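# Pour the ball from its gutter into the roofed box

## Task

Get the ball out of the gutter it rests in and into the box next to that same arm. The box has a roof and one open side, and it must not be moved, raised, rotated or tilted by more than a small amount. Tipping the ball in from the gutter is allowed. The task fails if the ball drops noticeably below table-top height while no robot is carrying it. A gutter only keeps the ball while its open end is higher; if its handle is held vertical, the ball rolls away. Arm bases (metres) and facing (degrees counter-clockwise from +x): arm1 x=-1.78 y=-0.12 z=+0.95 facing +1; arm2 x=+0.00 y=-0.08 z=+0.87 facing +89; arm3 x=+1.78 y=+0.21 z=+0.94 facing +180. Nothing may be knocked or placed outside the work area. At the end, release everything and pull the arms away; the ball must stay in the box without any robot holding it.

## Robot and tools

Robots: three identical i2rt Big YAM arms, arm1, arm2 and arm3, each with six revolute joints, a two-finger gripper and a wrist camera. Fixed room cameras: cam_end_1, cam_end_2, cam_gap_1, cam_gap_2, cam_side, cam_top; wrist cameras: arm1_cam_wrist, arm2_cam_wrist, arm3_cam_wrist. The hand reaches roughly 1.0 m out from the joint 1 axis. Occasionally a loose object may get a short external shove.

Frame: one shared scene frame, origin on the floor, +z up, metres. The hand point is the midpoint between fingertips; its z axis runs along the fingers and the fingers open along its y axis. Arm bases are listed in the task.

Joints (radians, absolute targets, reported in joint_positions; the ± value is the tolerance counted as reached):
- joint1_rad -2.879 to 2.879 ±0.045: base yaw, positive is counter-clockwise seen from above; 0 points the arm the way its base faces.
- joint2_rad 0 to 3.141 ±0.14: shoulder; 0 has the upper arm pointing back about level, increasing lifts it up and over to the front.
- joint3_rad 0 to 3.019 ±0.09: elbow; 0 is folded flat against the upper arm, increasing opens it.
- joint4_rad -1.692 to 1.57 ±0.055: hand pitch, positive tilts fingers up.
- joint5_rad -1.57 to 1.57 ±0.03: hand side swing, positive toward the arm's right.
- joint6_rad -2.094 to 2.094 ±0.035: hand roll, positive clockwise looking from behind the hand.
- gripper_m 0 to 0.093 ±0.003: fingertip gap in metres; each finger pad pushes at most about 50 to 62 N, sometimes less.
With joints 1 and 6 at zero and the hand level and forward, the wrist camera is above the hand looking toward the fingertips. Joints move at different speeds, so the hand can sweep a wide arc between postures.

Tools:
- execute_actions: argument actions is a list holding exactly one action object, or empty to just read state and images. The action is keyed by robot name (arm1, arm2, arm3); each holds joints, a map from joint name to an absolute target (not an offset). Example: {"arm1": {"joints": {"gripper_m": 0.05}}, "arm2": {"joints": {"joint1_rad": 0.3}}}. All named motions begin at once and may finish at different moments. Joints or robots left out may keep pushing toward earlier targets. Optional cameras: list of camera names (or "all"); omitted, null or ["all"] gives every camera, [] gives none; the pictures line lists image order. Any unknown key, camera or out-of-range value rejects the whole call and nothing moves.
- wait: seconds from 0 to 10; commands nothing new, then returns state and images like an empty action.
- zoom_image: camera plus region [x0, y0, x1, y1] in that camera's pixels, origin top-left, at most 504 by 504; works only on full images from the latest result.
- finished_scene: scene is the current scene number; ends it irreversibly and reports success. Only call once the ball sits in the box unaided.
If a result reports a stop, the remaining motion calls in that same reply are skipped.

Result lines: joint_status gives how each commanded joint ended. off_target means it stopped short and may still push. contact_stop or time_out means it now holds where it stopped; a time_out joint may keep a target within 0.375, 0.375, 0.113, 0.225, 0.075, 0.3 rad (joints 1 to 6) of its position and keep pushing, and on_its_own lists such joints (held at shows the held target, not the position). To relieve pushing, command the reported position. "joint command not followed" (often with a cause line) means a self/inter-arm collision check blocked that arm's joint targets; the gripper part still executes, blocked joints show not_followed and may be retried with later actions. Tiny target changes may not move a joint. Loaded joints sag.

Motor heat: holding loads warms motors. MOTOR HOT appears from 85 °C; at 100 °C that arm's motors and gripper go limp until cooled (OVER-TEMPERATURE FAULT), the arm collapses, and unfinished keys read limit_stop_at_motor_heat; resend targets afterwards.

Cameras: calibration lines give K, distortion D, image_wh and T_world_to_cam (scene frame to camera frame) plus pos_world, from a pre-run calibration; real poses can differ by a couple of degrees and millimetres. Wrist camera poses derive from joint readings and are less exact.

Avoid: arms squeezing or striking each other (a hard press ends the run; the safety check ignores fingers, gripper housings and wrist cameras and may react late), continuous hard pushing against objects (the arms do not stop on contact), dropping or slamming things, moving the box, letting the ball fall below table height, and pushing objects out of the work area. While you compose replies, the robots keep holding the last command. Shorter robot motion is better.

Each tool is called by a JSON object that holds its "op" and its "data".

## Session

{"op": "execute_actions", "data": {"actions": []}}

Scene clock: 0.00 s.
arm1.joint_positions: joint1_rad=-0.030 joint2_rad=+0.539 joint3_rad=+1.432 joint4_rad=-1.483 joint5_rad=-0.042 joint6_rad=-0.161 gripper_m=+0.094
arm1.joint_status: not commanded
arm1.hand: x=-1.5999 y=-0.1129 z=+1.4896 quat_wxyz=(-0.467, +0.078, -0.881, +0.024) (m; scene frame)
arm2.joint_positions: joint1_rad=+0.285 joint2_rad=+0.569 joint3_rad=+1.463 joint4_rad=-1.204 joint5_rad=-0.229 joint6_rad=-0.693 gripper_m=+0.094
arm2.joint_status: not commanded
arm2.hand: x=-0.0998 y=+0.1123 z=+1.4865 quat_wxyz=(-0.443, +0.787, -0.172, -0.392) (m; scene frame)
arm3.joint_positions: joint1_rad=+0.205 joint2_rad=+0.589 joint3_rad=+1.419 joint4_rad=-1.535 joint5_rad=+0.098 joint6_rad=+0.043 gripper_m=+0.094
arm3.joint_status: not commanded
arm3.hand: x=+1.5898 y=+0.1941 z=+1.4551 quat_wxyz=(+0.006, +0.906, +0.050, -0.420) (m; scene frame)
pictures: arm1_cam_wrist, arm2_cam_wrist, arm3_cam_wrist, cam_end_1, cam_end_2, cam_gap_1, cam_gap_2, cam_side, cam_top
Images, in order (width x height): arm1_cam_wrist 616x616, arm2_cam_wrist 616x616, arm3_cam_wrist 616x616, cam_end_1 504x504, cam_end_2 504x504, cam_gap_1 504x504, cam_gap_2 504x504, cam_side 504x504, cam_top 504x504.

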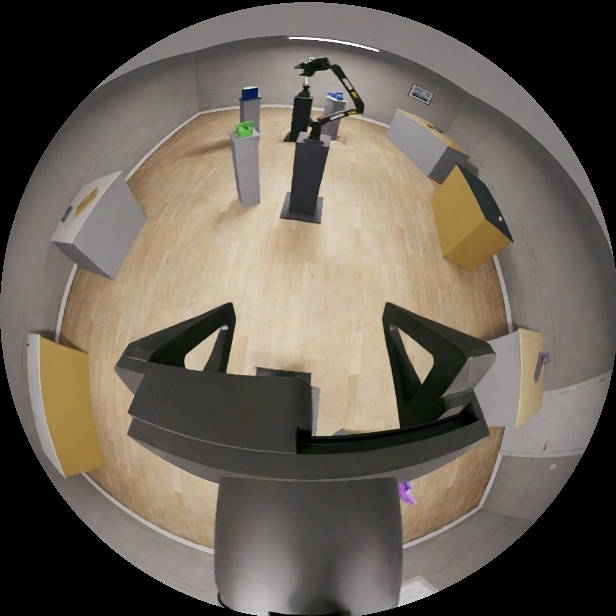

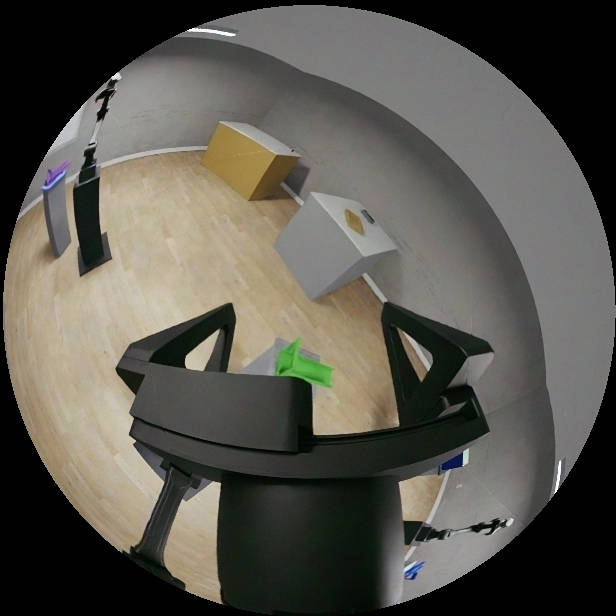

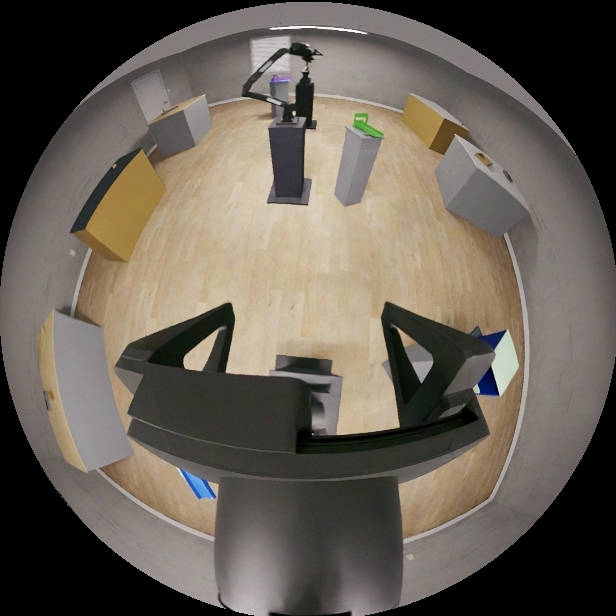

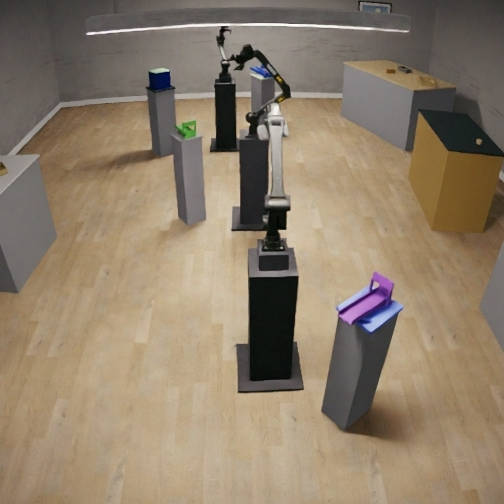

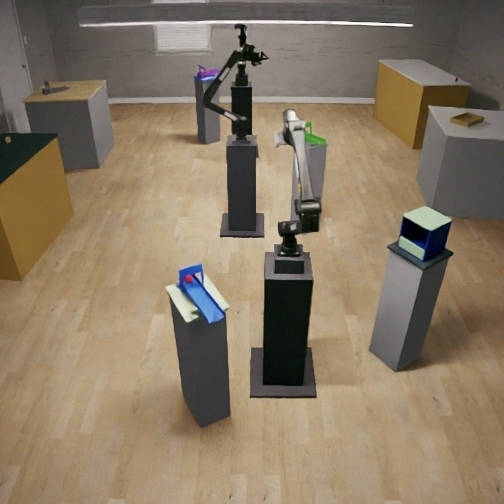

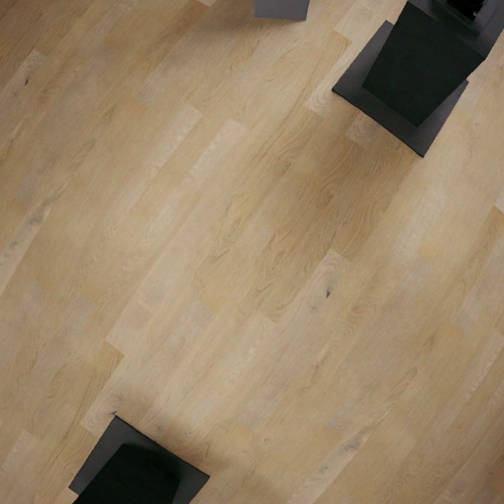

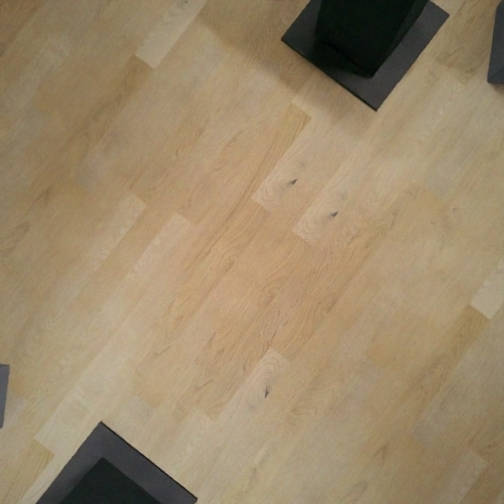

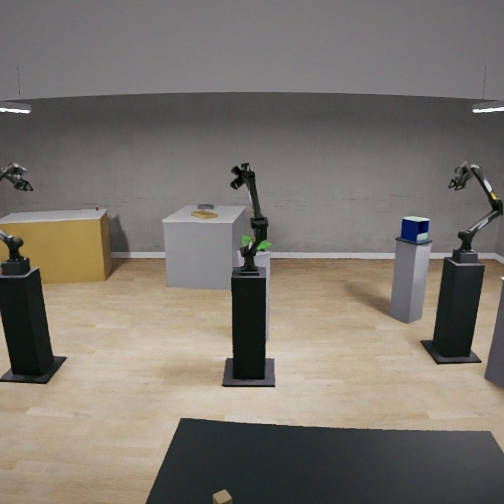

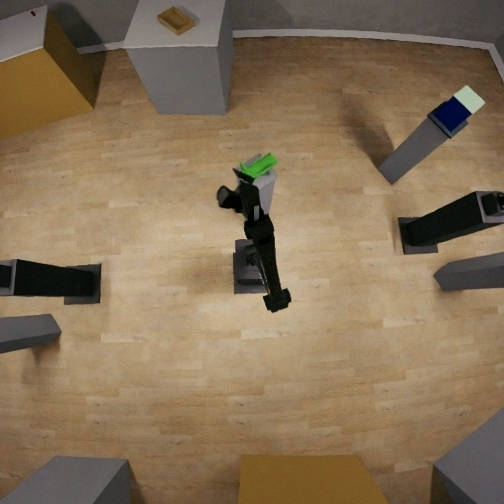

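{"op": "zoom_image", "data": {"camera": "cam_end_2", "region": [150, 240, 270, 360]}}

{"op": "zoom_image", "data": {"camera": "cam_end_2", "region": [360, 190, 480, 310]}}

{"op": "zoom_image", "data": {"camera": "cam_side", "region": [380, 190, 504, 314]}}

{"op": "zoom_image", "data": {"camera": "cam_top", "region": [384, 70, 504, 310]}}

Region (150, 240, 270, 360) of cam_end_2's 504x504 image, scaled by 4.200, with more detail than that image has.

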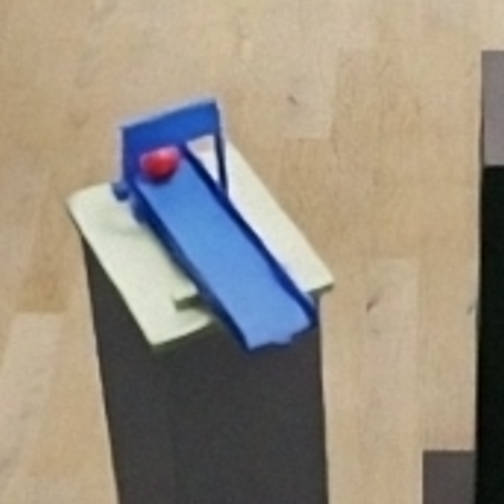

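Region (360, 190, 480, 310) of cam_end_2's 504x504 image, scaled by 4.200, with more detail than that image has.

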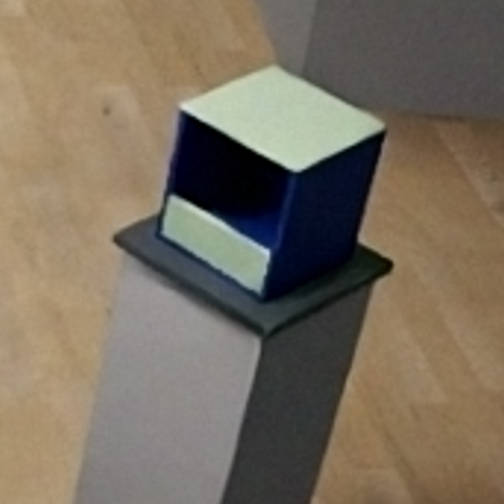

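Region (380, 190, 504, 314) of cam_side's 504x504 image, scaled by 4.065, with more detail than that image has.

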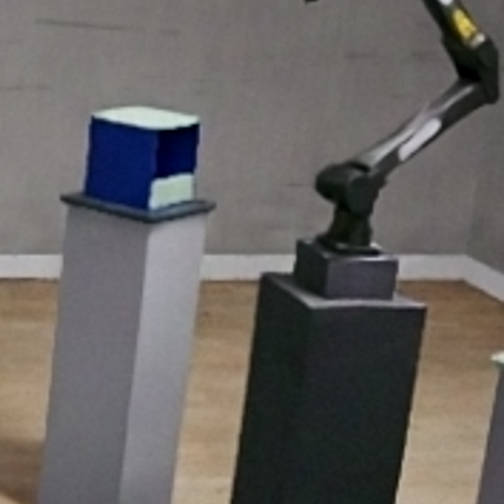

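Region (384, 70, 504, 310) of cam_top's 504x504 image, scaled by 2.100, with more detail than that image has.

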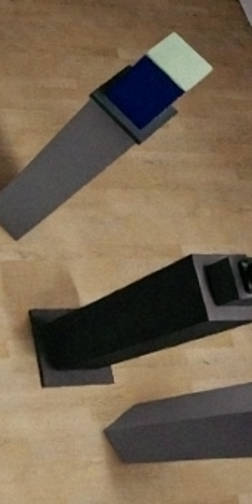

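{"op": "zoom_image", "data": {"camera": "cam_end_1", "region": [130, 40, 310, 160]}}

{"op": "zoom_image", "data": {"camera": "arm3_cam_wrist", "region": [140, 420, 300, 560]}}

{"op": "zoom_image", "data": {"camera": "arm3_cam_wrist", "region": [400, 280, 560, 440]}}

Region (130, 40, 310, 160) of cam_end_1's 504x504 image, scaled by 2.800, with more detail than that image has.

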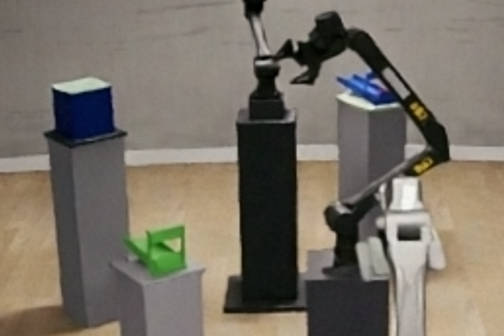

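Region (140, 420, 300, 560) of arm3_cam_wrist's 616x616 image, scaled by 3.150, with more detail than that image has; it fills the top 441 rows of this view, and the rest is white.

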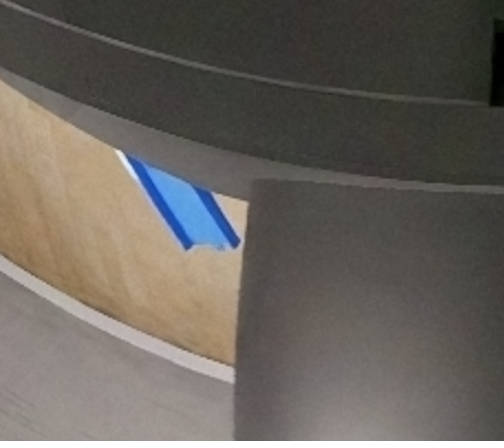

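Region (400, 280, 560, 440) of arm3_cam_wrist's 616x616 image, scaled by 3.150, with more detail than that image has.

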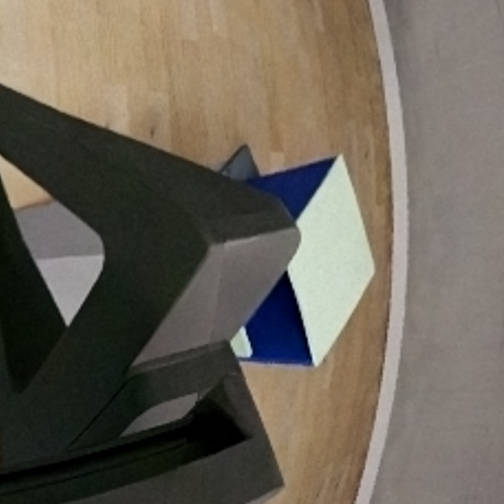

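{"op": "zoom_image", "data": {"camera": "cam_side", "region": [464, 250, 504, 300]}}

{"op": "zoom_image", "data": {"camera": "cam_end_1", "region": [240, 55, 290, 95]}}

Region (464, 250, 504, 300) of cam_side's 504x504 image, scaled by 10.080, with more detail than that image has; it fills the left 403 columns of this view, and the rest is white.

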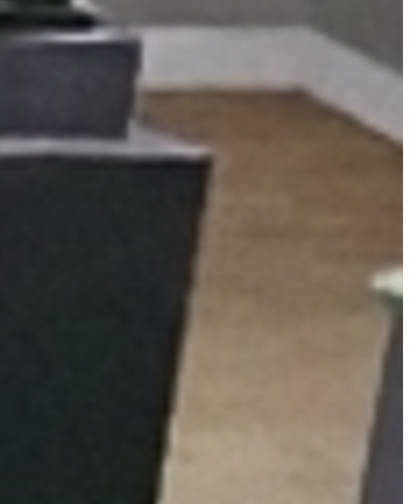

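Region (240, 55, 290, 95) of cam_end_1's 504x504 image, scaled by 10.080, with more detail than that image has; it fills the top 403 rows of this view, and the rest is white.

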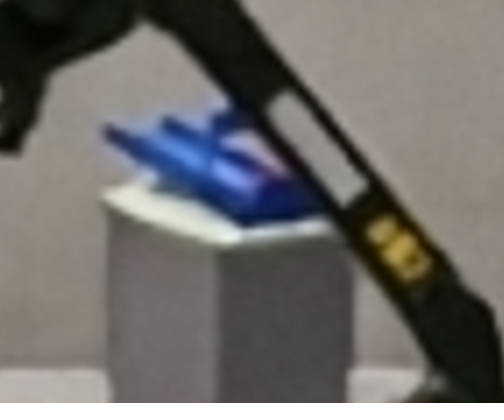

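{"op": "zoom_image", "data": {"camera": "cam_end_1", "region": [310, 250, 430, 360]}}

{"op": "zoom_image", "data": {"camera": "cam_top", "region": [200, 130, 310, 230]}}

{"op": "zoom_image", "data": {"camera": "cam_side", "region": [210, 200, 300, 290]}}

Region (310, 250, 430, 360) of cam_end_1's 504x504 image, scaled by 4.200, with more detail than that image has; it fills the top 462 rows of this view, and the rest is white.

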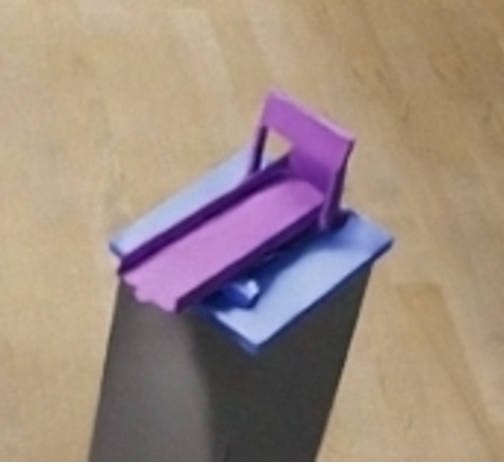

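Region (200, 130, 310, 230) of cam_top's 504x504 image, scaled by 4.582, with more detail than that image has; it fills the top 458 rows of this view, and the rest is white.

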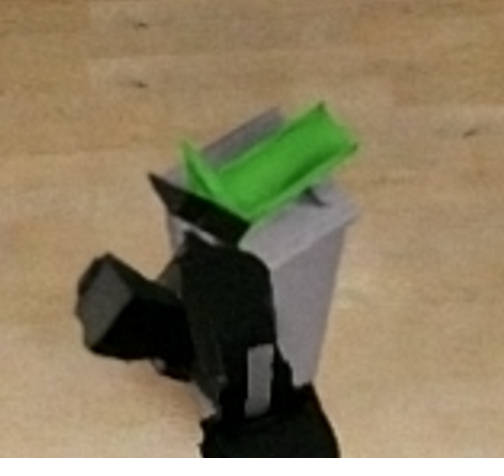

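Region (210, 200, 300, 290) of cam_side's 504x504 image, scaled by 5.600, with more detail than that image has.

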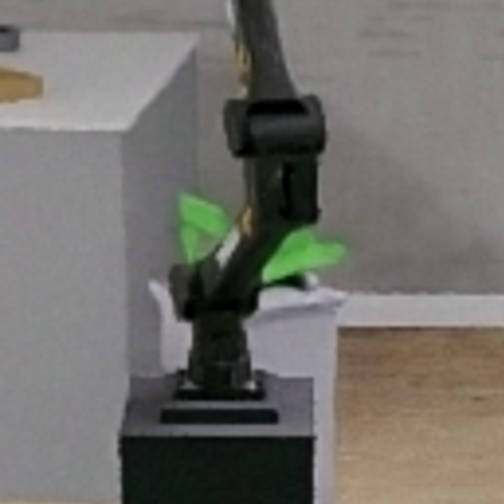

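{"op": "execute_actions", "data": {"actions": [{"arm3":{"joints":{"joint1_rad":2.0,"joint2_rad":2.0,"joint3_rad":1.9,"joint4_rad":-1.47,"joint5_rad":0.0,"joint6_rad":0.0}}}], "cameras": ["arm3_cam_wrist","cam_end_2","cam_top"]}}

Scene clock: 122.13 s.
arm1.joint_positions: joint1_rad=-0.030 joint2_rad=+0.539 joint3_rad=+1.432 joint4_rad=-1.483 joint5_rad=-0.042 joint6_rad=-0.161 gripper_m=+0.094
arm1.joint_status: not commanded
arm1.hand: x=-1.5999 y=-0.1129 z=+1.4896 quat_wxyz=(-0.467, +0.078, -0.881, +0.024) (m; scene frame)
arm2.joint_positions: joint1_rad=+0.285 joint2_rad=+0.569 joint3_rad=+1.463 joint4_rad=-1.204 joint5_rad=-0.229 joint6_rad=-0.693 gripper_m=+0.094
arm2.joint_status: not commanded
arm2.hand: x=-0.0998 y=+0.1123 z=+1.4865 quat_wxyz=(-0.443, +0.787, -0.172, -0.392) (m; scene frame)
arm3.joint_positions: joint1_rad=+2.009 joint2_rad=+2.017 joint3_rad=+1.891 joint4_rad=-1.463 joint5_rad=-0.001 joint6_rad=+0.005 gripper_m=+0.094
arm3.joint_status: all done
arm3.hand: x=+2.0393 y=-0.3496 z=+1.0843 quat_wxyz=(-0.006, +0.541, +0.841, +0.006) (m; scene frame)
pictures: arm3_cam_wrist, cam_end_2, cam_top
camera_calibration (this result's frames):
arm3_cam_wrist: T_world_to_cam=[[-0.911467, -0.411302, 0.00764017, 1.70755], [-0.323029, 0.727101, 0.605786, 0.256743], [-0.254716, 0.549686, -0.795591, 1.69697], [0, 0, 0, 1]] pos_world=[2.07156, -0.417159, 1.18152]
Images, in order (width x height): arm3_cam_wrist 616x616, cam_end_2 504x504, cam_top 504x504.

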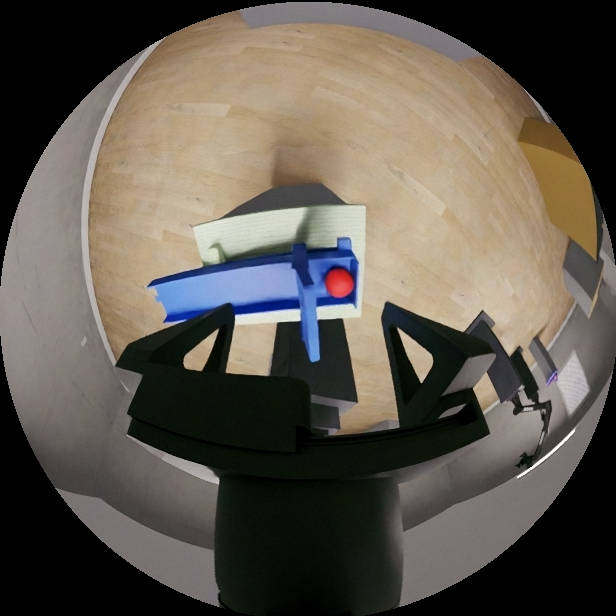

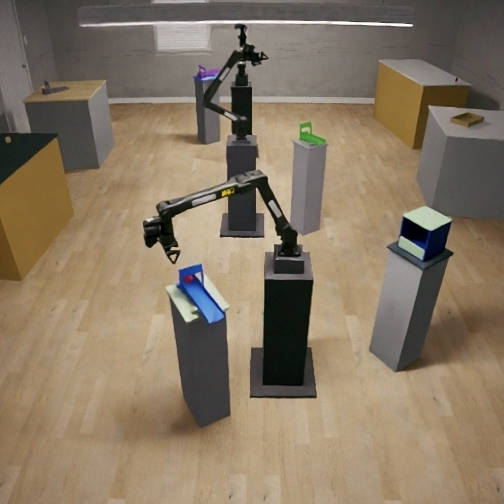

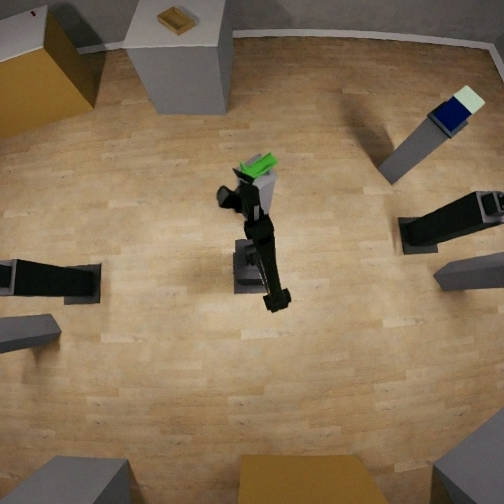

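{"op": "zoom_image", "data": {"camera": "arm3_cam_wrist", "region": [130, 170, 400, 400]}}

{"op": "zoom_image", "data": {"camera": "cam_end_2", "region": [130, 190, 270, 330]}}

Region (130, 170, 400, 400) of arm3_cam_wrist's 616x616 image, scaled by 1.867, with more detail than that image has; it fills the top 429 rows of this view, and the rest is white.

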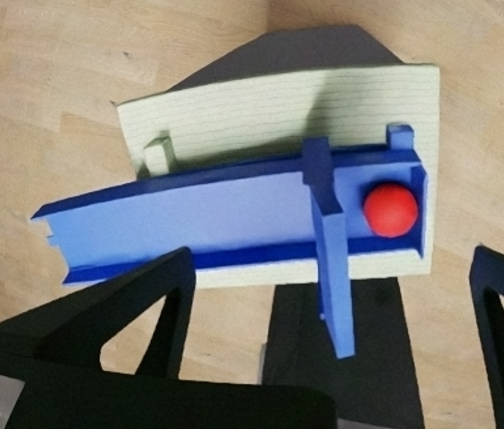

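Region (130, 190, 270, 330) of cam_end_2's 504x504 image, scaled by 3.600, with more detail than that image has.

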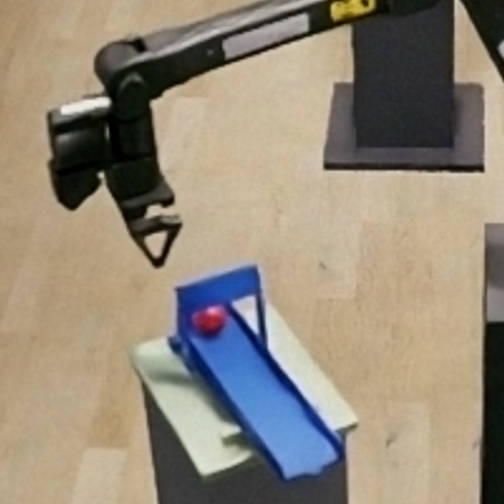

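{"op": "zoom_image", "data": {"camera": "arm3_cam_wrist", "region": [270, 220, 380, 330]}}

Region (270, 220, 380, 330) of arm3_cam_wrist's 616x616 image, scaled by 4.582, with more detail than that image has.

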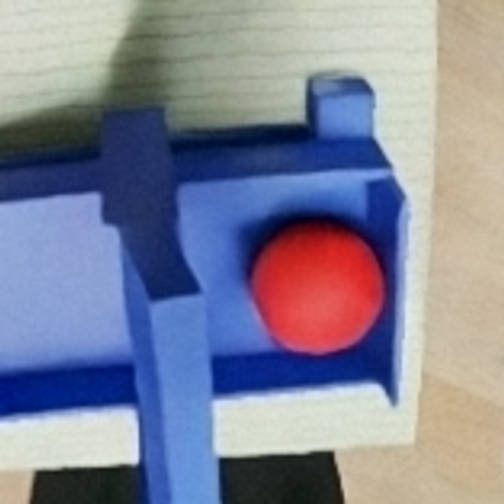

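{"op": "execute_actions", "data": {"actions": [{"arm3":{"joints":{"joint1_rad":1.95,"joint2_rad":1.76,"joint4_rad":-1.33,"joint5_rad":-0.15,"joint6_rad":-0.127,"gripper_m":0.07}}}], "cameras": []}}

{"op": "execute_actions", "data": {"actions": [{"arm3":{"joints":{"joint3_rad":1.55}}}], "cameras": ["arm3_cam_wrist","cam_end_2"]}}

Scene clock: 243.50 s.
arm1.joint_positions: joint1_rad=-0.030 joint2_rad=+0.539 joint3_rad=+1.432 joint4_rad=-1.483 joint5_rad=-0.042 joint6_rad=-0.161 gripper_m=+0.094
arm1.joint_status: not commanded
arm1.hand: x=-1.5999 y=-0.1129 z=+1.4896 quat_wxyz=(-0.467, +0.078, -0.881, +0.024) (m; scene frame)
arm2.joint_positions: joint1_rad=+0.285 joint2_rad=+0.569 joint3_rad=+1.463 joint4_rad=-1.204 joint5_rad=-0.229 joint6_rad=-0.693 gripper_m=+0.094
arm2.joint_status: not commanded
arm2.hand: x=-0.0998 y=+0.1123 z=+1.4865 quat_wxyz=(-0.443, +0.787, -0.172, -0.392) (m; scene frame)
arm3.joint_positions: joint1_rad=+1.950 joint2_rad=+1.742 joint3_rad=+1.891 joint4_rad=-1.341 joint5_rad=-0.147 joint6_rad=-0.120 gripper_m=+0.070
arm3.joint_status: all done
arm3.hand: x=+2.0286 y=-0.3550 z=+1.2579 quat_wxyz=(+0.194, +0.491, +0.847, -0.057) (m; scene frame)
pictures: none
No camera images: the call's "cameras" was empty. Leave "cameras" out to get every camera's image.

Scene clock: 244.57 s.
arm1.joint_positions: joint1_rad=-0.030 joint2_rad=+0.539 joint3_rad=+1.432 joint4_rad=-1.483 joint5_rad=-0.042 joint6_rad=-0.161 gripper_m=+0.094
arm1.joint_status: not commanded
arm1.hand: x=-1.5999 y=-0.1129 z=+1.4896 quat_wxyz=(-0.467, +0.078, -0.881, +0.024) (m; scene frame)
arm2.joint_positions: joint1_rad=+0.285 joint2_rad=+0.569 joint3_rad=+1.463 joint4_rad=-1.204 joint5_rad=-0.229 joint6_rad=-0.693 gripper_m=+0.094
arm2.joint_status: not commanded
arm2.hand: x=-0.0998 y=+0.1123 z=+1.4865 quat_wxyz=(-0.443, +0.787, -0.172, -0.392) (m; scene frame)
arm3.joint_positions: joint1_rad=+1.950 joint2_rad=+1.751 joint3_rad=+1.556 joint4_rad=-1.335 joint5_rad=-0.147 joint6_rad=-0.120 gripper_m=+0.070
arm3.joint_status: all done
arm3.hand: x=+1.9999 y=-0.2805 z=+1.1087 quat_wxyz=(+0.063, +0.510, +0.856, +0.046) (m; scene frame)
pictures: arm3_cam_wrist, cam_end_2
camera_calibration (this result's frames):
arm3_cam_wrist: T_world_to_cam=[[-0.871759, -0.471776, -0.13215, 1.75849], [-0.462877, 0.70469, 0.537734, 0.527838], [-0.160566, 0.529943, -0.832694, 1.51571], [0, 0, 0, 1]] pos_world=[2.02067, -0.345587, 1.21067]
Images, in order (width x height): arm3_cam_wrist 616x616, cam_end_2 504x504.

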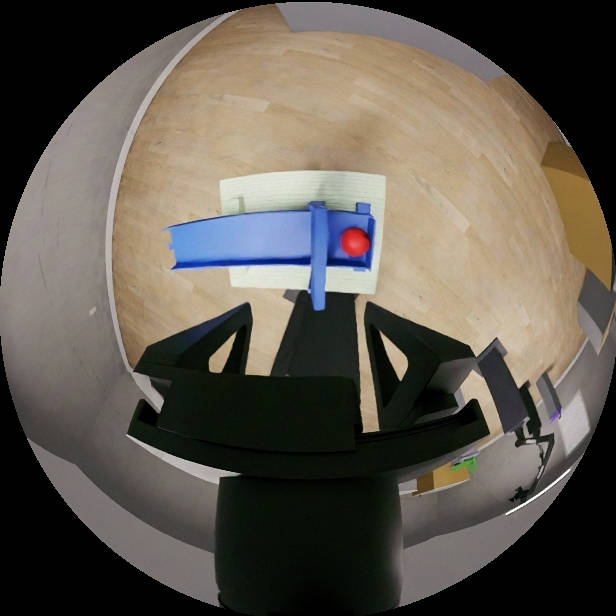

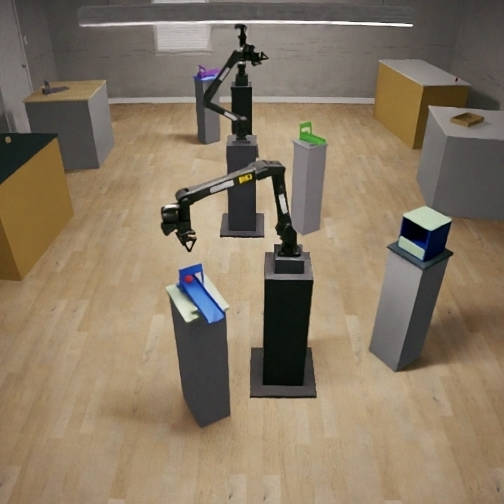

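{"op": "zoom_image", "data": {"camera": "arm3_cam_wrist", "region": [150, 160, 400, 330]}}

Region (150, 160, 400, 330) of arm3_cam_wrist's 616x616 image, scaled by 2.016, with more detail than that image has; it fills the top 343 rows of this view, and the rest is white.

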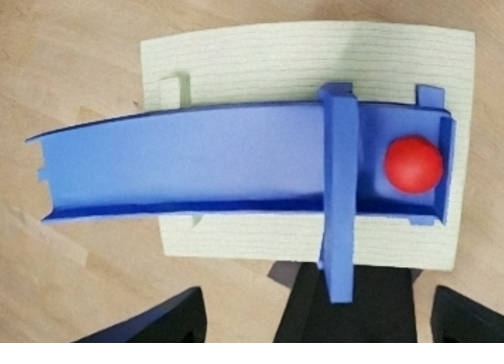

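{"op": "execute_actions", "data": {"actions": [{"arm3":{"joints":{"joint1_rad":1.963,"joint2_rad":1.86,"joint3_rad":1.36,"joint4_rad":-1.06,"gripper_m":0.065}}}], "cameras": ["arm3_cam_wrist","cam_end_2"]}}

Scene clock: 365.60 s.
arm1.joint_positions: joint1_rad=-0.030 joint2_rad=+0.539 joint3_rad=+1.432 joint4_rad=-1.483 joint5_rad=-0.042 joint6_rad=-0.161 gripper_m=+0.094
arm1.joint_status: not commanded
arm1.hand: x=-1.5999 y=-0.1129 z=+1.4896 quat_wxyz=(-0.467, +0.078, -0.881, +0.024) (m; scene frame)
arm2.joint_positions: joint1_rad=+0.285 joint2_rad=+0.569 joint3_rad=+1.463 joint4_rad=-1.204 joint5_rad=-0.229 joint6_rad=-0.693 gripper_m=+0.094
arm2.joint_status: not commanded
arm2.hand: x=-0.0998 y=+0.1123 z=+1.4865 quat_wxyz=(-0.443, +0.787, -0.172, -0.392) (m; scene frame)
arm3.joint_positions: joint1_rad=+1.950 joint2_rad=+1.869 joint3_rad=+1.357 joint4_rad=-1.071 joint5_rad=-0.147 joint6_rad=-0.120 gripper_m=+0.065
arm3.joint_status: all done
arm3.hand: x=+1.9954 y=-0.2681 z=+0.9769 quat_wxyz=(+0.041, +0.512, +0.856, +0.063) (m; scene frame)
pictures: arm3_cam_wrist, cam_end_2
camera_calibration (this result's frames):
arm3_cam_wrist: T_world_to_cam=[[-0.874164, -0.465462, -0.1385, 1.75572], [-0.452279, 0.676449, 0.581258, 0.516675], [-0.176865, 0.570756, -0.801846, 1.41191], [0, 0, 0, 1]] pos_world=[2.01819, -0.338141, 1.07498]
Images, in order (width x height): arm3_cam_wrist 616x616, cam_end_2 504x504.

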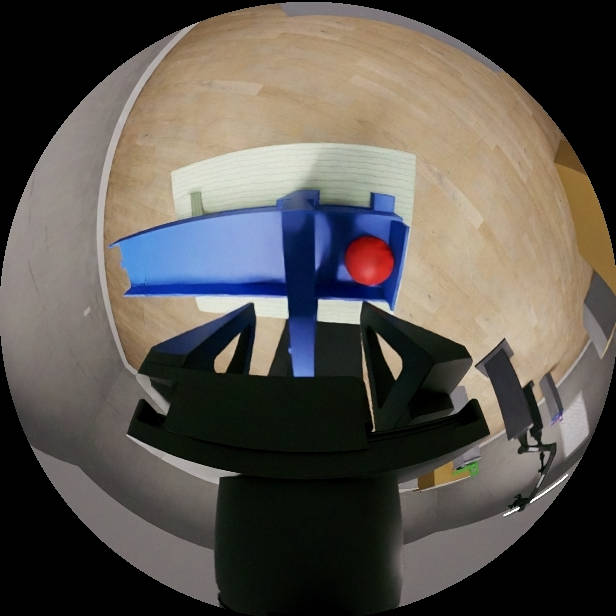

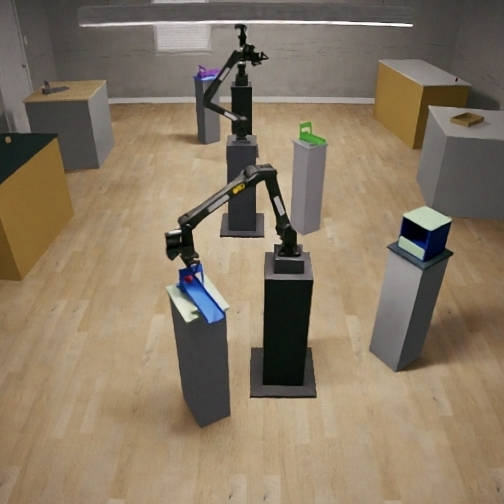

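{"op": "execute_actions", "data": {"actions": [{"arm3":{"joints":{"joint2_rad":1.91,"joint4_rad":-1.03}}}], "cameras": ["arm3_cam_wrist"]}}

Scene clock: 376.07 s.
arm1.joint_positions: joint1_rad=-0.030 joint2_rad=+0.539 joint3_rad=+1.432 joint4_rad=-1.483 joint5_rad=-0.042 joint6_rad=-0.161 gripper_m=+0.094
arm1.joint_status: not commanded
arm1.hand: x=-1.5999 y=-0.1129 z=+1.4896 quat_wxyz=(-0.467, +0.078, -0.881, +0.024) (m; scene frame)
arm2.joint_positions: joint1_rad=+0.285 joint2_rad=+0.569 joint3_rad=+1.463 joint4_rad=-1.204 joint5_rad=-0.229 joint6_rad=-0.693 gripper_m=+0.094
arm2.joint_status: not commanded
arm2.hand: x=-0.0998 y=+0.1123 z=+1.4865 quat_wxyz=(-0.443, +0.787, -0.172, -0.392) (m; scene frame)
arm3.joint_positions: joint1_rad=+1.950 joint2_rad=+1.883 joint3_rad=+1.357 joint4_rad=-1.041 joint5_rad=-0.147 joint6_rad=-0.120 gripper_m=+0.065
arm3.joint_status: all done
arm3.hand: x=+1.9976 y=-0.2737 z=+0.9699 quat_wxyz=(+0.048, +0.512, +0.856, +0.058) (m; scene frame)
pictures: arm3_cam_wrist
camera_calibration (this result's frames):
arm3_cam_wrist: T_world_to_cam=[[-0.873381, -0.467476, -0.136642, 1.75016], [-0.455605, 0.685046, 0.568451, 0.546943], [-0.172131, 0.558729, -0.811291, 1.40627], [0, 0, 0, 1]] pos_world=[2.01981, -0.342244, 1.06913]
Images, in order (width x height): arm3_cam_wrist 616x616.

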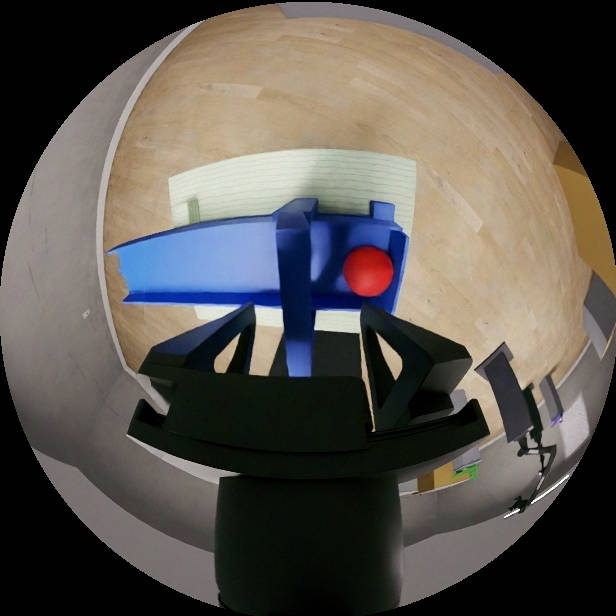

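{"op": "execute_actions", "data": {"actions": [{"arm3":{"joints":{"joint2_rad":1.93}}}], "cameras": ["arm3_cam_wrist"]}}

Scene clock: 381.50 s.
arm1.joint_positions: joint1_rad=-0.030 joint2_rad=+0.539 joint3_rad=+1.432 joint4_rad=-1.483 joint5_rad=-0.042 joint6_rad=-0.161 gripper_m=+0.094
arm1.joint_status: not commanded
arm1.hand: x=-1.5999 y=-0.1129 z=+1.4896 quat_wxyz=(-0.467, +0.078, -0.881, +0.024) (m; scene frame)
arm2.joint_positions: joint1_rad=+0.285 joint2_rad=+0.569 joint3_rad=+1.463 joint4_rad=-1.204 joint5_rad=-0.229 joint6_rad=-0.693 gripper_m=+0.094
arm2.joint_status: not commanded
arm2.hand: x=-0.0998 y=+0.1123 z=+1.4865 quat_wxyz=(-0.443, +0.787, -0.172, -0.392) (m; scene frame)
arm3.joint_positions: joint1_rad=+1.950 joint2_rad=+1.904 joint3_rad=+1.357 joint4_rad=-1.041 joint5_rad=-0.147 joint6_rad=-0.120 gripper_m=+0.065
arm3.joint_status: all done
arm3.hand: x=+1.9968 y=-0.2716 z=+0.9587 quat_wxyz=(+0.039, +0.512, +0.856, +0.065) (m; scene frame)
pictures: arm3_cam_wrist
camera_calibration (this result's frames):
arm3_cam_wrist: T_world_to_cam=[[-0.874446, -0.464736, -0.139156, 1.75421], [-0.451072, 0.673332, 0.585796, 0.522632], [-0.178543, 0.575016, -0.798423, 1.40085], [0, 0, 0, 1]] pos_world=[2.01982, -0.342173, 1.05642]
Images, in order (width x height): arm3_cam_wrist 616x616.

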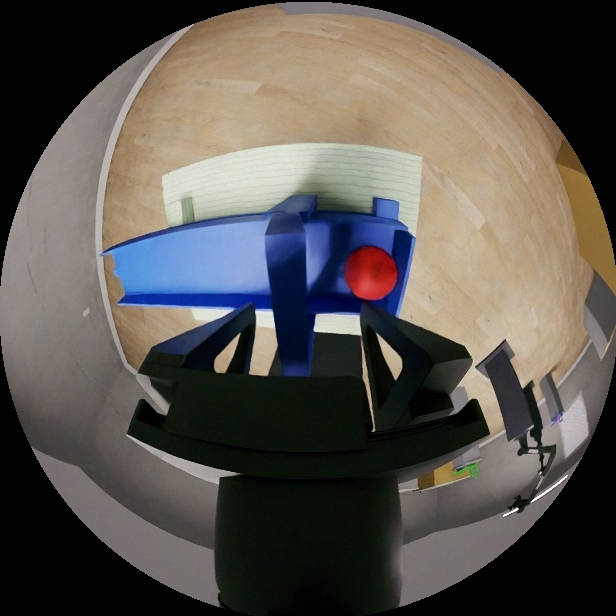

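{"op": "execute_actions", "data": {"actions": [{"arm3":{"joints":{"gripper_m":0.0}}}], "cameras": ["arm3_cam_wrist","cam_end_2"]}}

Scene clock: 390.00 s.
arm1.joint_positions: joint1_rad=-0.030 joint2_rad=+0.539 joint3_rad=+1.432 joint4_rad=-1.483 joint5_rad=-0.042 joint6_rad=-0.161 gripper_m=+0.094
arm1.joint_status: not commanded
arm1.hand: x=-1.5999 y=-0.1129 z=+1.4896 quat_wxyz=(-0.467, +0.078, -0.881, +0.024) (m; scene frame)
arm2.joint_positions: joint1_rad=+0.285 joint2_rad=+0.569 joint3_rad=+1.463 joint4_rad=-1.204 joint5_rad=-0.229 joint6_rad=-0.693 gripper_m=+0.094
arm2.joint_status: not commanded
arm2.hand: x=-0.0998 y=+0.1123 z=+1.4865 quat_wxyz=(-0.443, +0.787, -0.172, -0.392) (m; scene frame)
arm3.joint_positions: joint1_rad=+1.952 joint2_rad=+1.902 joint3_rad=+1.357 joint4_rad=-1.042 joint5_rad=-0.164 joint6_rad=-0.127 gripper_m=+0.012
arm3.joint_status: gripper_m off_target (ended at +0.012, target +0.000)
arm3.hand: x=+2.0002 y=-0.2703 z=+0.9604 quat_wxyz=(+0.045, +0.508, +0.857, +0.070) (m; scene frame)
pictures: arm3_cam_wrist, cam_end_2
camera_calibration (this result's frames):
arm3_cam_wrist: T_world_to_cam=[[-0.868103, -0.471542, -0.155062, 1.75872], [-0.466248, 0.667408, 0.580671, 0.556004], [-0.170321, 0.57638, -0.799235, 1.38671], [0, 0, 0, 1]] pos_world=[2.02217, -0.341041, 1.05816]
Images, in order (width x height): arm3_cam_wrist 616x616, cam_end_2 504x504.

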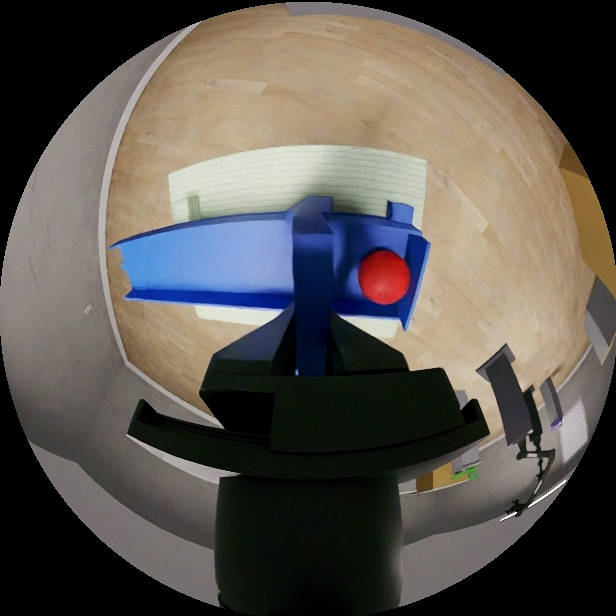

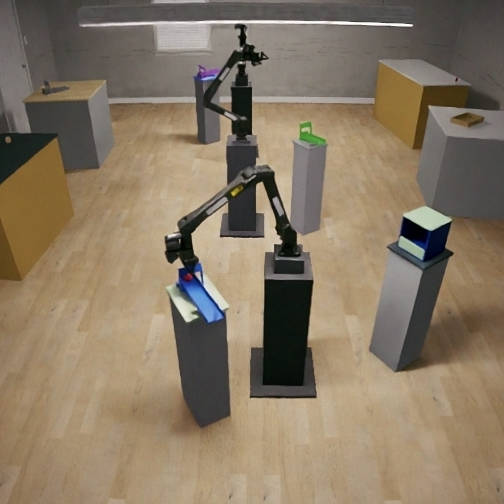

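{"op": "execute_actions", "data": {"actions": [{"arm3":{"joints":{"joint2_rad":1.78,"joint4_rad":-1.15,"joint5_rad":-0.3}}}], "cameras": ["arm3_cam_wrist","cam_end_2"]}}

Scene clock: 453.83 s.
arm1.joint_positions: joint1_rad=-0.030 joint2_rad=+0.539 joint3_rad=+1.432 joint4_rad=-1.483 joint5_rad=-0.042 joint6_rad=-0.161 gripper_m=+0.094
arm1.joint_status: not commanded
arm1.hand: x=-1.5999 y=-0.1129 z=+1.4896 quat_wxyz=(-0.467, +0.078, -0.881, +0.024) (m; scene frame)
arm2.joint_positions: joint1_rad=+0.285 joint2_rad=+0.569 joint3_rad=+1.463 joint4_rad=-1.204 joint5_rad=-0.229 joint6_rad=-0.693 gripper_m=+0.094
arm2.joint_status: not commanded
arm2.hand: x=-0.0998 y=+0.1123 z=+1.4865 quat_wxyz=(-0.443, +0.787, -0.172, -0.392) (m; scene frame)
arm3.joint_positions: joint1_rad=+1.952 joint2_rad=+1.787 joint3_rad=+1.357 joint4_rad=-1.141 joint5_rad=-0.293 joint6_rad=-0.127 gripper_m=+0.011
arm3.joint_status: all done
arm3.hand: x=+2.0147 y=-0.2480 z=+1.0238 quat_wxyz=(+0.091, +0.504, +0.851, +0.116) (m; scene frame)
pictures: arm3_cam_wrist, cam_end_2
camera_calibration (this result's frames):
arm3_cam_wrist: T_world_to_cam=[[-0.840984, -0.464052, -0.278211, 1.86495], [-0.536632, 0.649738, 0.538393, 0.691796], [-0.0690783, 0.602077, -0.795445, 1.22556], [0, 0, 0, 1]] pos_world=[2.02429, -0.321931, 1.12125]
Images, in order (width x height): arm3_cam_wrist 616x616, cam_end_2 504x504.

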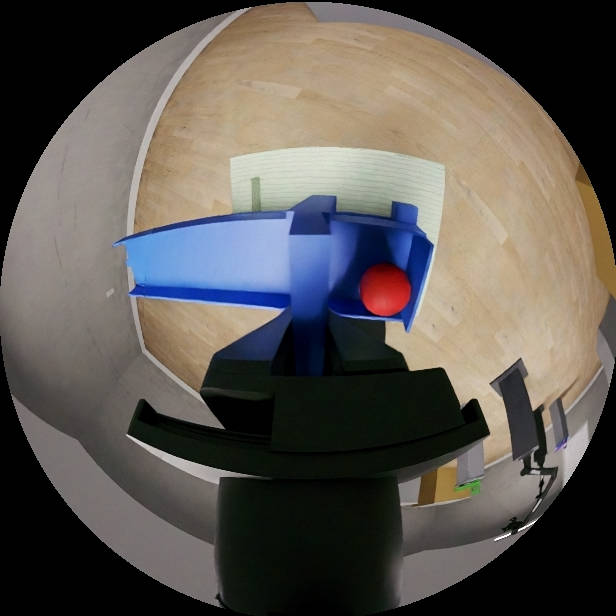

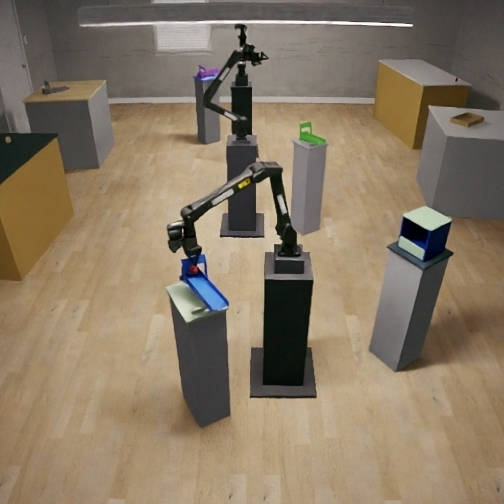

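{"op": "execute_actions", "data": {"actions": [{"arm3":{"joints":{"joint2_rad":1.65,"joint3_rad":1.41,"joint4_rad":-1.33,"joint5_rad":-0.45}}}], "cameras": []}}

{"op": "execute_actions", "data": {"actions": [{"arm3":{"joints":{"joint2_rad":1.5,"joint3_rad":1.46,"joint4_rad":-1.53}}}], "cameras": ["arm3_cam_wrist","cam_end_2"]}}

Scene clock: 466.23 s.
arm1.joint_positions: joint1_rad=-0.030 joint2_rad=+0.539 joint3_rad=+1.432 joint4_rad=-1.483 joint5_rad=-0.042 joint6_rad=-0.161 gripper_m=+0.094
arm1.joint_status: not commanded
arm1.hand: x=-1.5999 y=-0.1129 z=+1.4896 quat_wxyz=(-0.467, +0.078, -0.881, +0.024) (m; scene frame)
arm2.joint_positions: joint1_rad=+0.285 joint2_rad=+0.569 joint3_rad=+1.463 joint4_rad=-1.204 joint5_rad=-0.229 joint6_rad=-0.693 gripper_m=+0.094
arm2.joint_status: not commanded
arm2.hand: x=-0.0998 y=+0.1123 z=+1.4865 quat_wxyz=(-0.443, +0.787, -0.172, -0.392) (m; scene frame)
arm3.joint_positions: joint1_rad=+1.952 joint2_rad=+1.649 joint3_rad=+1.357 joint4_rad=-1.321 joint5_rad=-0.442 joint6_rad=-0.127 gripper_m=+0.011
arm3.joint_status: all done
arm3.hand: x=+2.0216 y=-0.2009 z=+1.0993 quat_wxyz=(+0.120, +0.500, +0.837, +0.186) (m; scene frame)
pictures: none
No camera images: the call's "cameras" was empty. Leave "cameras" out to get every camera's image.

Scene clock: 467.27 s.
arm1.joint_positions: joint1_rad=-0.030 joint2_rad=+0.539 joint3_rad=+1.432 joint4_rad=-1.483 joint5_rad=-0.042 joint6_rad=-0.161 gripper_m=+0.094
arm1.joint_status: not commanded
arm1.hand: x=-1.5999 y=-0.1129 z=+1.4896 quat_wxyz=(-0.467, +0.078, -0.881, +0.024) (m; scene frame)
arm2.joint_positions: joint1_rad=+0.285 joint2_rad=+0.569 joint3_rad=+1.463 joint4_rad=-1.204 joint5_rad=-0.229 joint6_rad=-0.693 gripper_m=+0.094
arm2.joint_status: not commanded
arm2.hand: x=-0.0998 y=+0.1123 z=+1.4865 quat_wxyz=(-0.443, +0.787, -0.172, -0.392) (m; scene frame)
arm3.joint_positions: joint1_rad=+1.952 joint2_rad=+1.495 joint3_rad=+1.407 joint4_rad=-1.521 joint5_rad=-0.442 joint6_rad=-0.127 gripper_m=+0.011
arm3.joint_status: all done
arm3.hand: x=+2.0057 y=-0.1612 z=+1.1863 quat_wxyz=(+0.121, +0.500, +0.837, +0.185) (m; scene frame)
pictures: arm3_cam_wrist, cam_end_2
camera_calibration (this result's frames):
arm3_cam_wrist: T_world_to_cam=[[-0.798421, -0.430353, -0.421093, 2.0325], [-0.601417, 0.603311, 0.52375, 0.682872], [0.0286528, 0.671425, -0.740518, 1.05196], [0, 0, 0, 1]] pos_world=[2.00334, -0.243601, 1.27721]
Images, in order (width x height): arm3_cam_wrist 616x616, cam_end_2 504x504.

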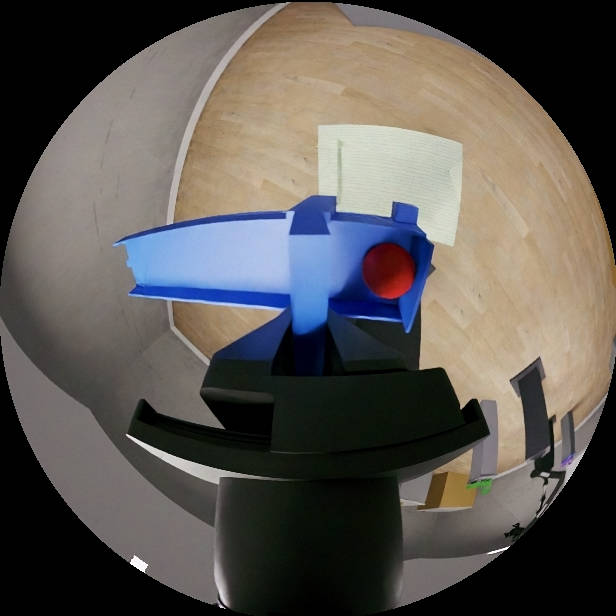

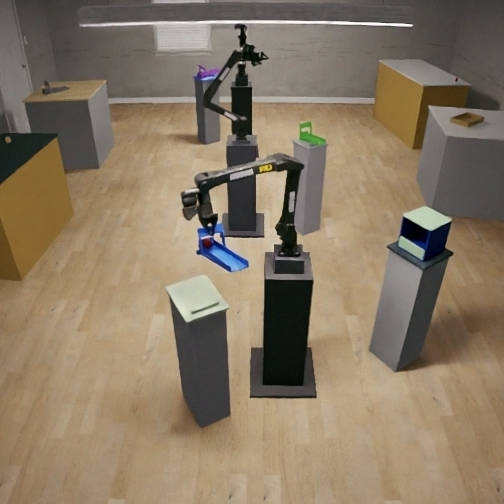

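{"op": "execute_actions", "data": {"actions": [{"arm3":{"joints":{"joint1_rad":0.9}}}], "cameras": ["arm3_cam_wrist"]}}

Scene clock: 479.60 s.
arm1.joint_positions: joint1_rad=-0.030 joint2_rad=+0.539 joint3_rad=+1.432 joint4_rad=-1.483 joint5_rad=-0.042 joint6_rad=-0.161 gripper_m=+0.094
arm1.joint_status: not commanded
arm1.hand: x=-1.5999 y=-0.1129 z=+1.4896 quat_wxyz=(-0.467, +0.078, -0.881, +0.024) (m; scene frame)
arm2.joint_positions: joint1_rad=+0.285 joint2_rad=+0.569 joint3_rad=+1.463 joint4_rad=-1.204 joint5_rad=-0.229 joint6_rad=-0.693 gripper_m=+0.094
arm2.joint_status: not commanded
arm2.hand: x=-0.0998 y=+0.1123 z=+1.4865 quat_wxyz=(-0.443, +0.787, -0.172, -0.392) (m; scene frame)
arm3.joint_positions: joint1_rad=+0.901 joint2_rad=+1.497 joint3_rad=+1.407 joint4_rad=-1.521 joint5_rad=-0.443 joint6_rad=-0.127 gripper_m=+0.011
arm3.joint_status: all done
arm3.hand: x=+1.5655 y=-0.1689 z=+1.1840 quat_wxyz=(+0.197, +0.853, +0.473, +0.102) (m; scene frame)
pictures: arm3_cam_wrist
camera_calibration (this result's frames):
arm3_cam_wrist: T_world_to_cam=[[-0.768834, 0.481067, -0.421271, 1.78458], [0.223289, 0.819306, 0.528091, -0.835774], [0.599197, 0.311949, -0.737327, 0.110351], [0, 0, 0, 1]] pos_world=[1.49254, -0.208171, 1.27452]
Images, in order (width x height): arm3_cam_wrist 616x616.

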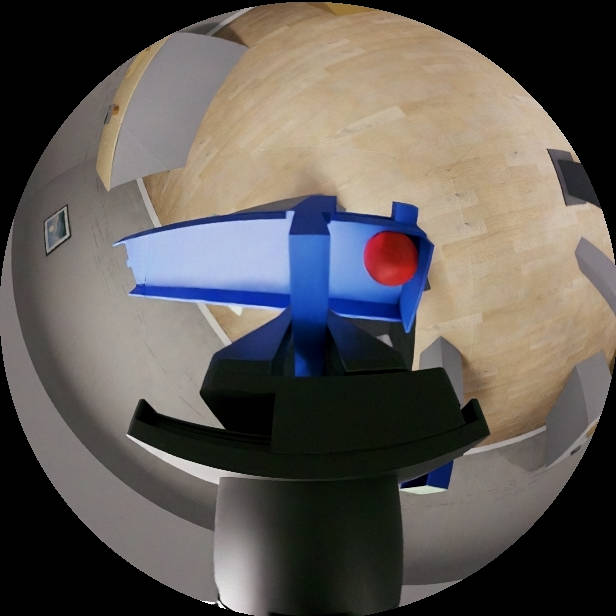

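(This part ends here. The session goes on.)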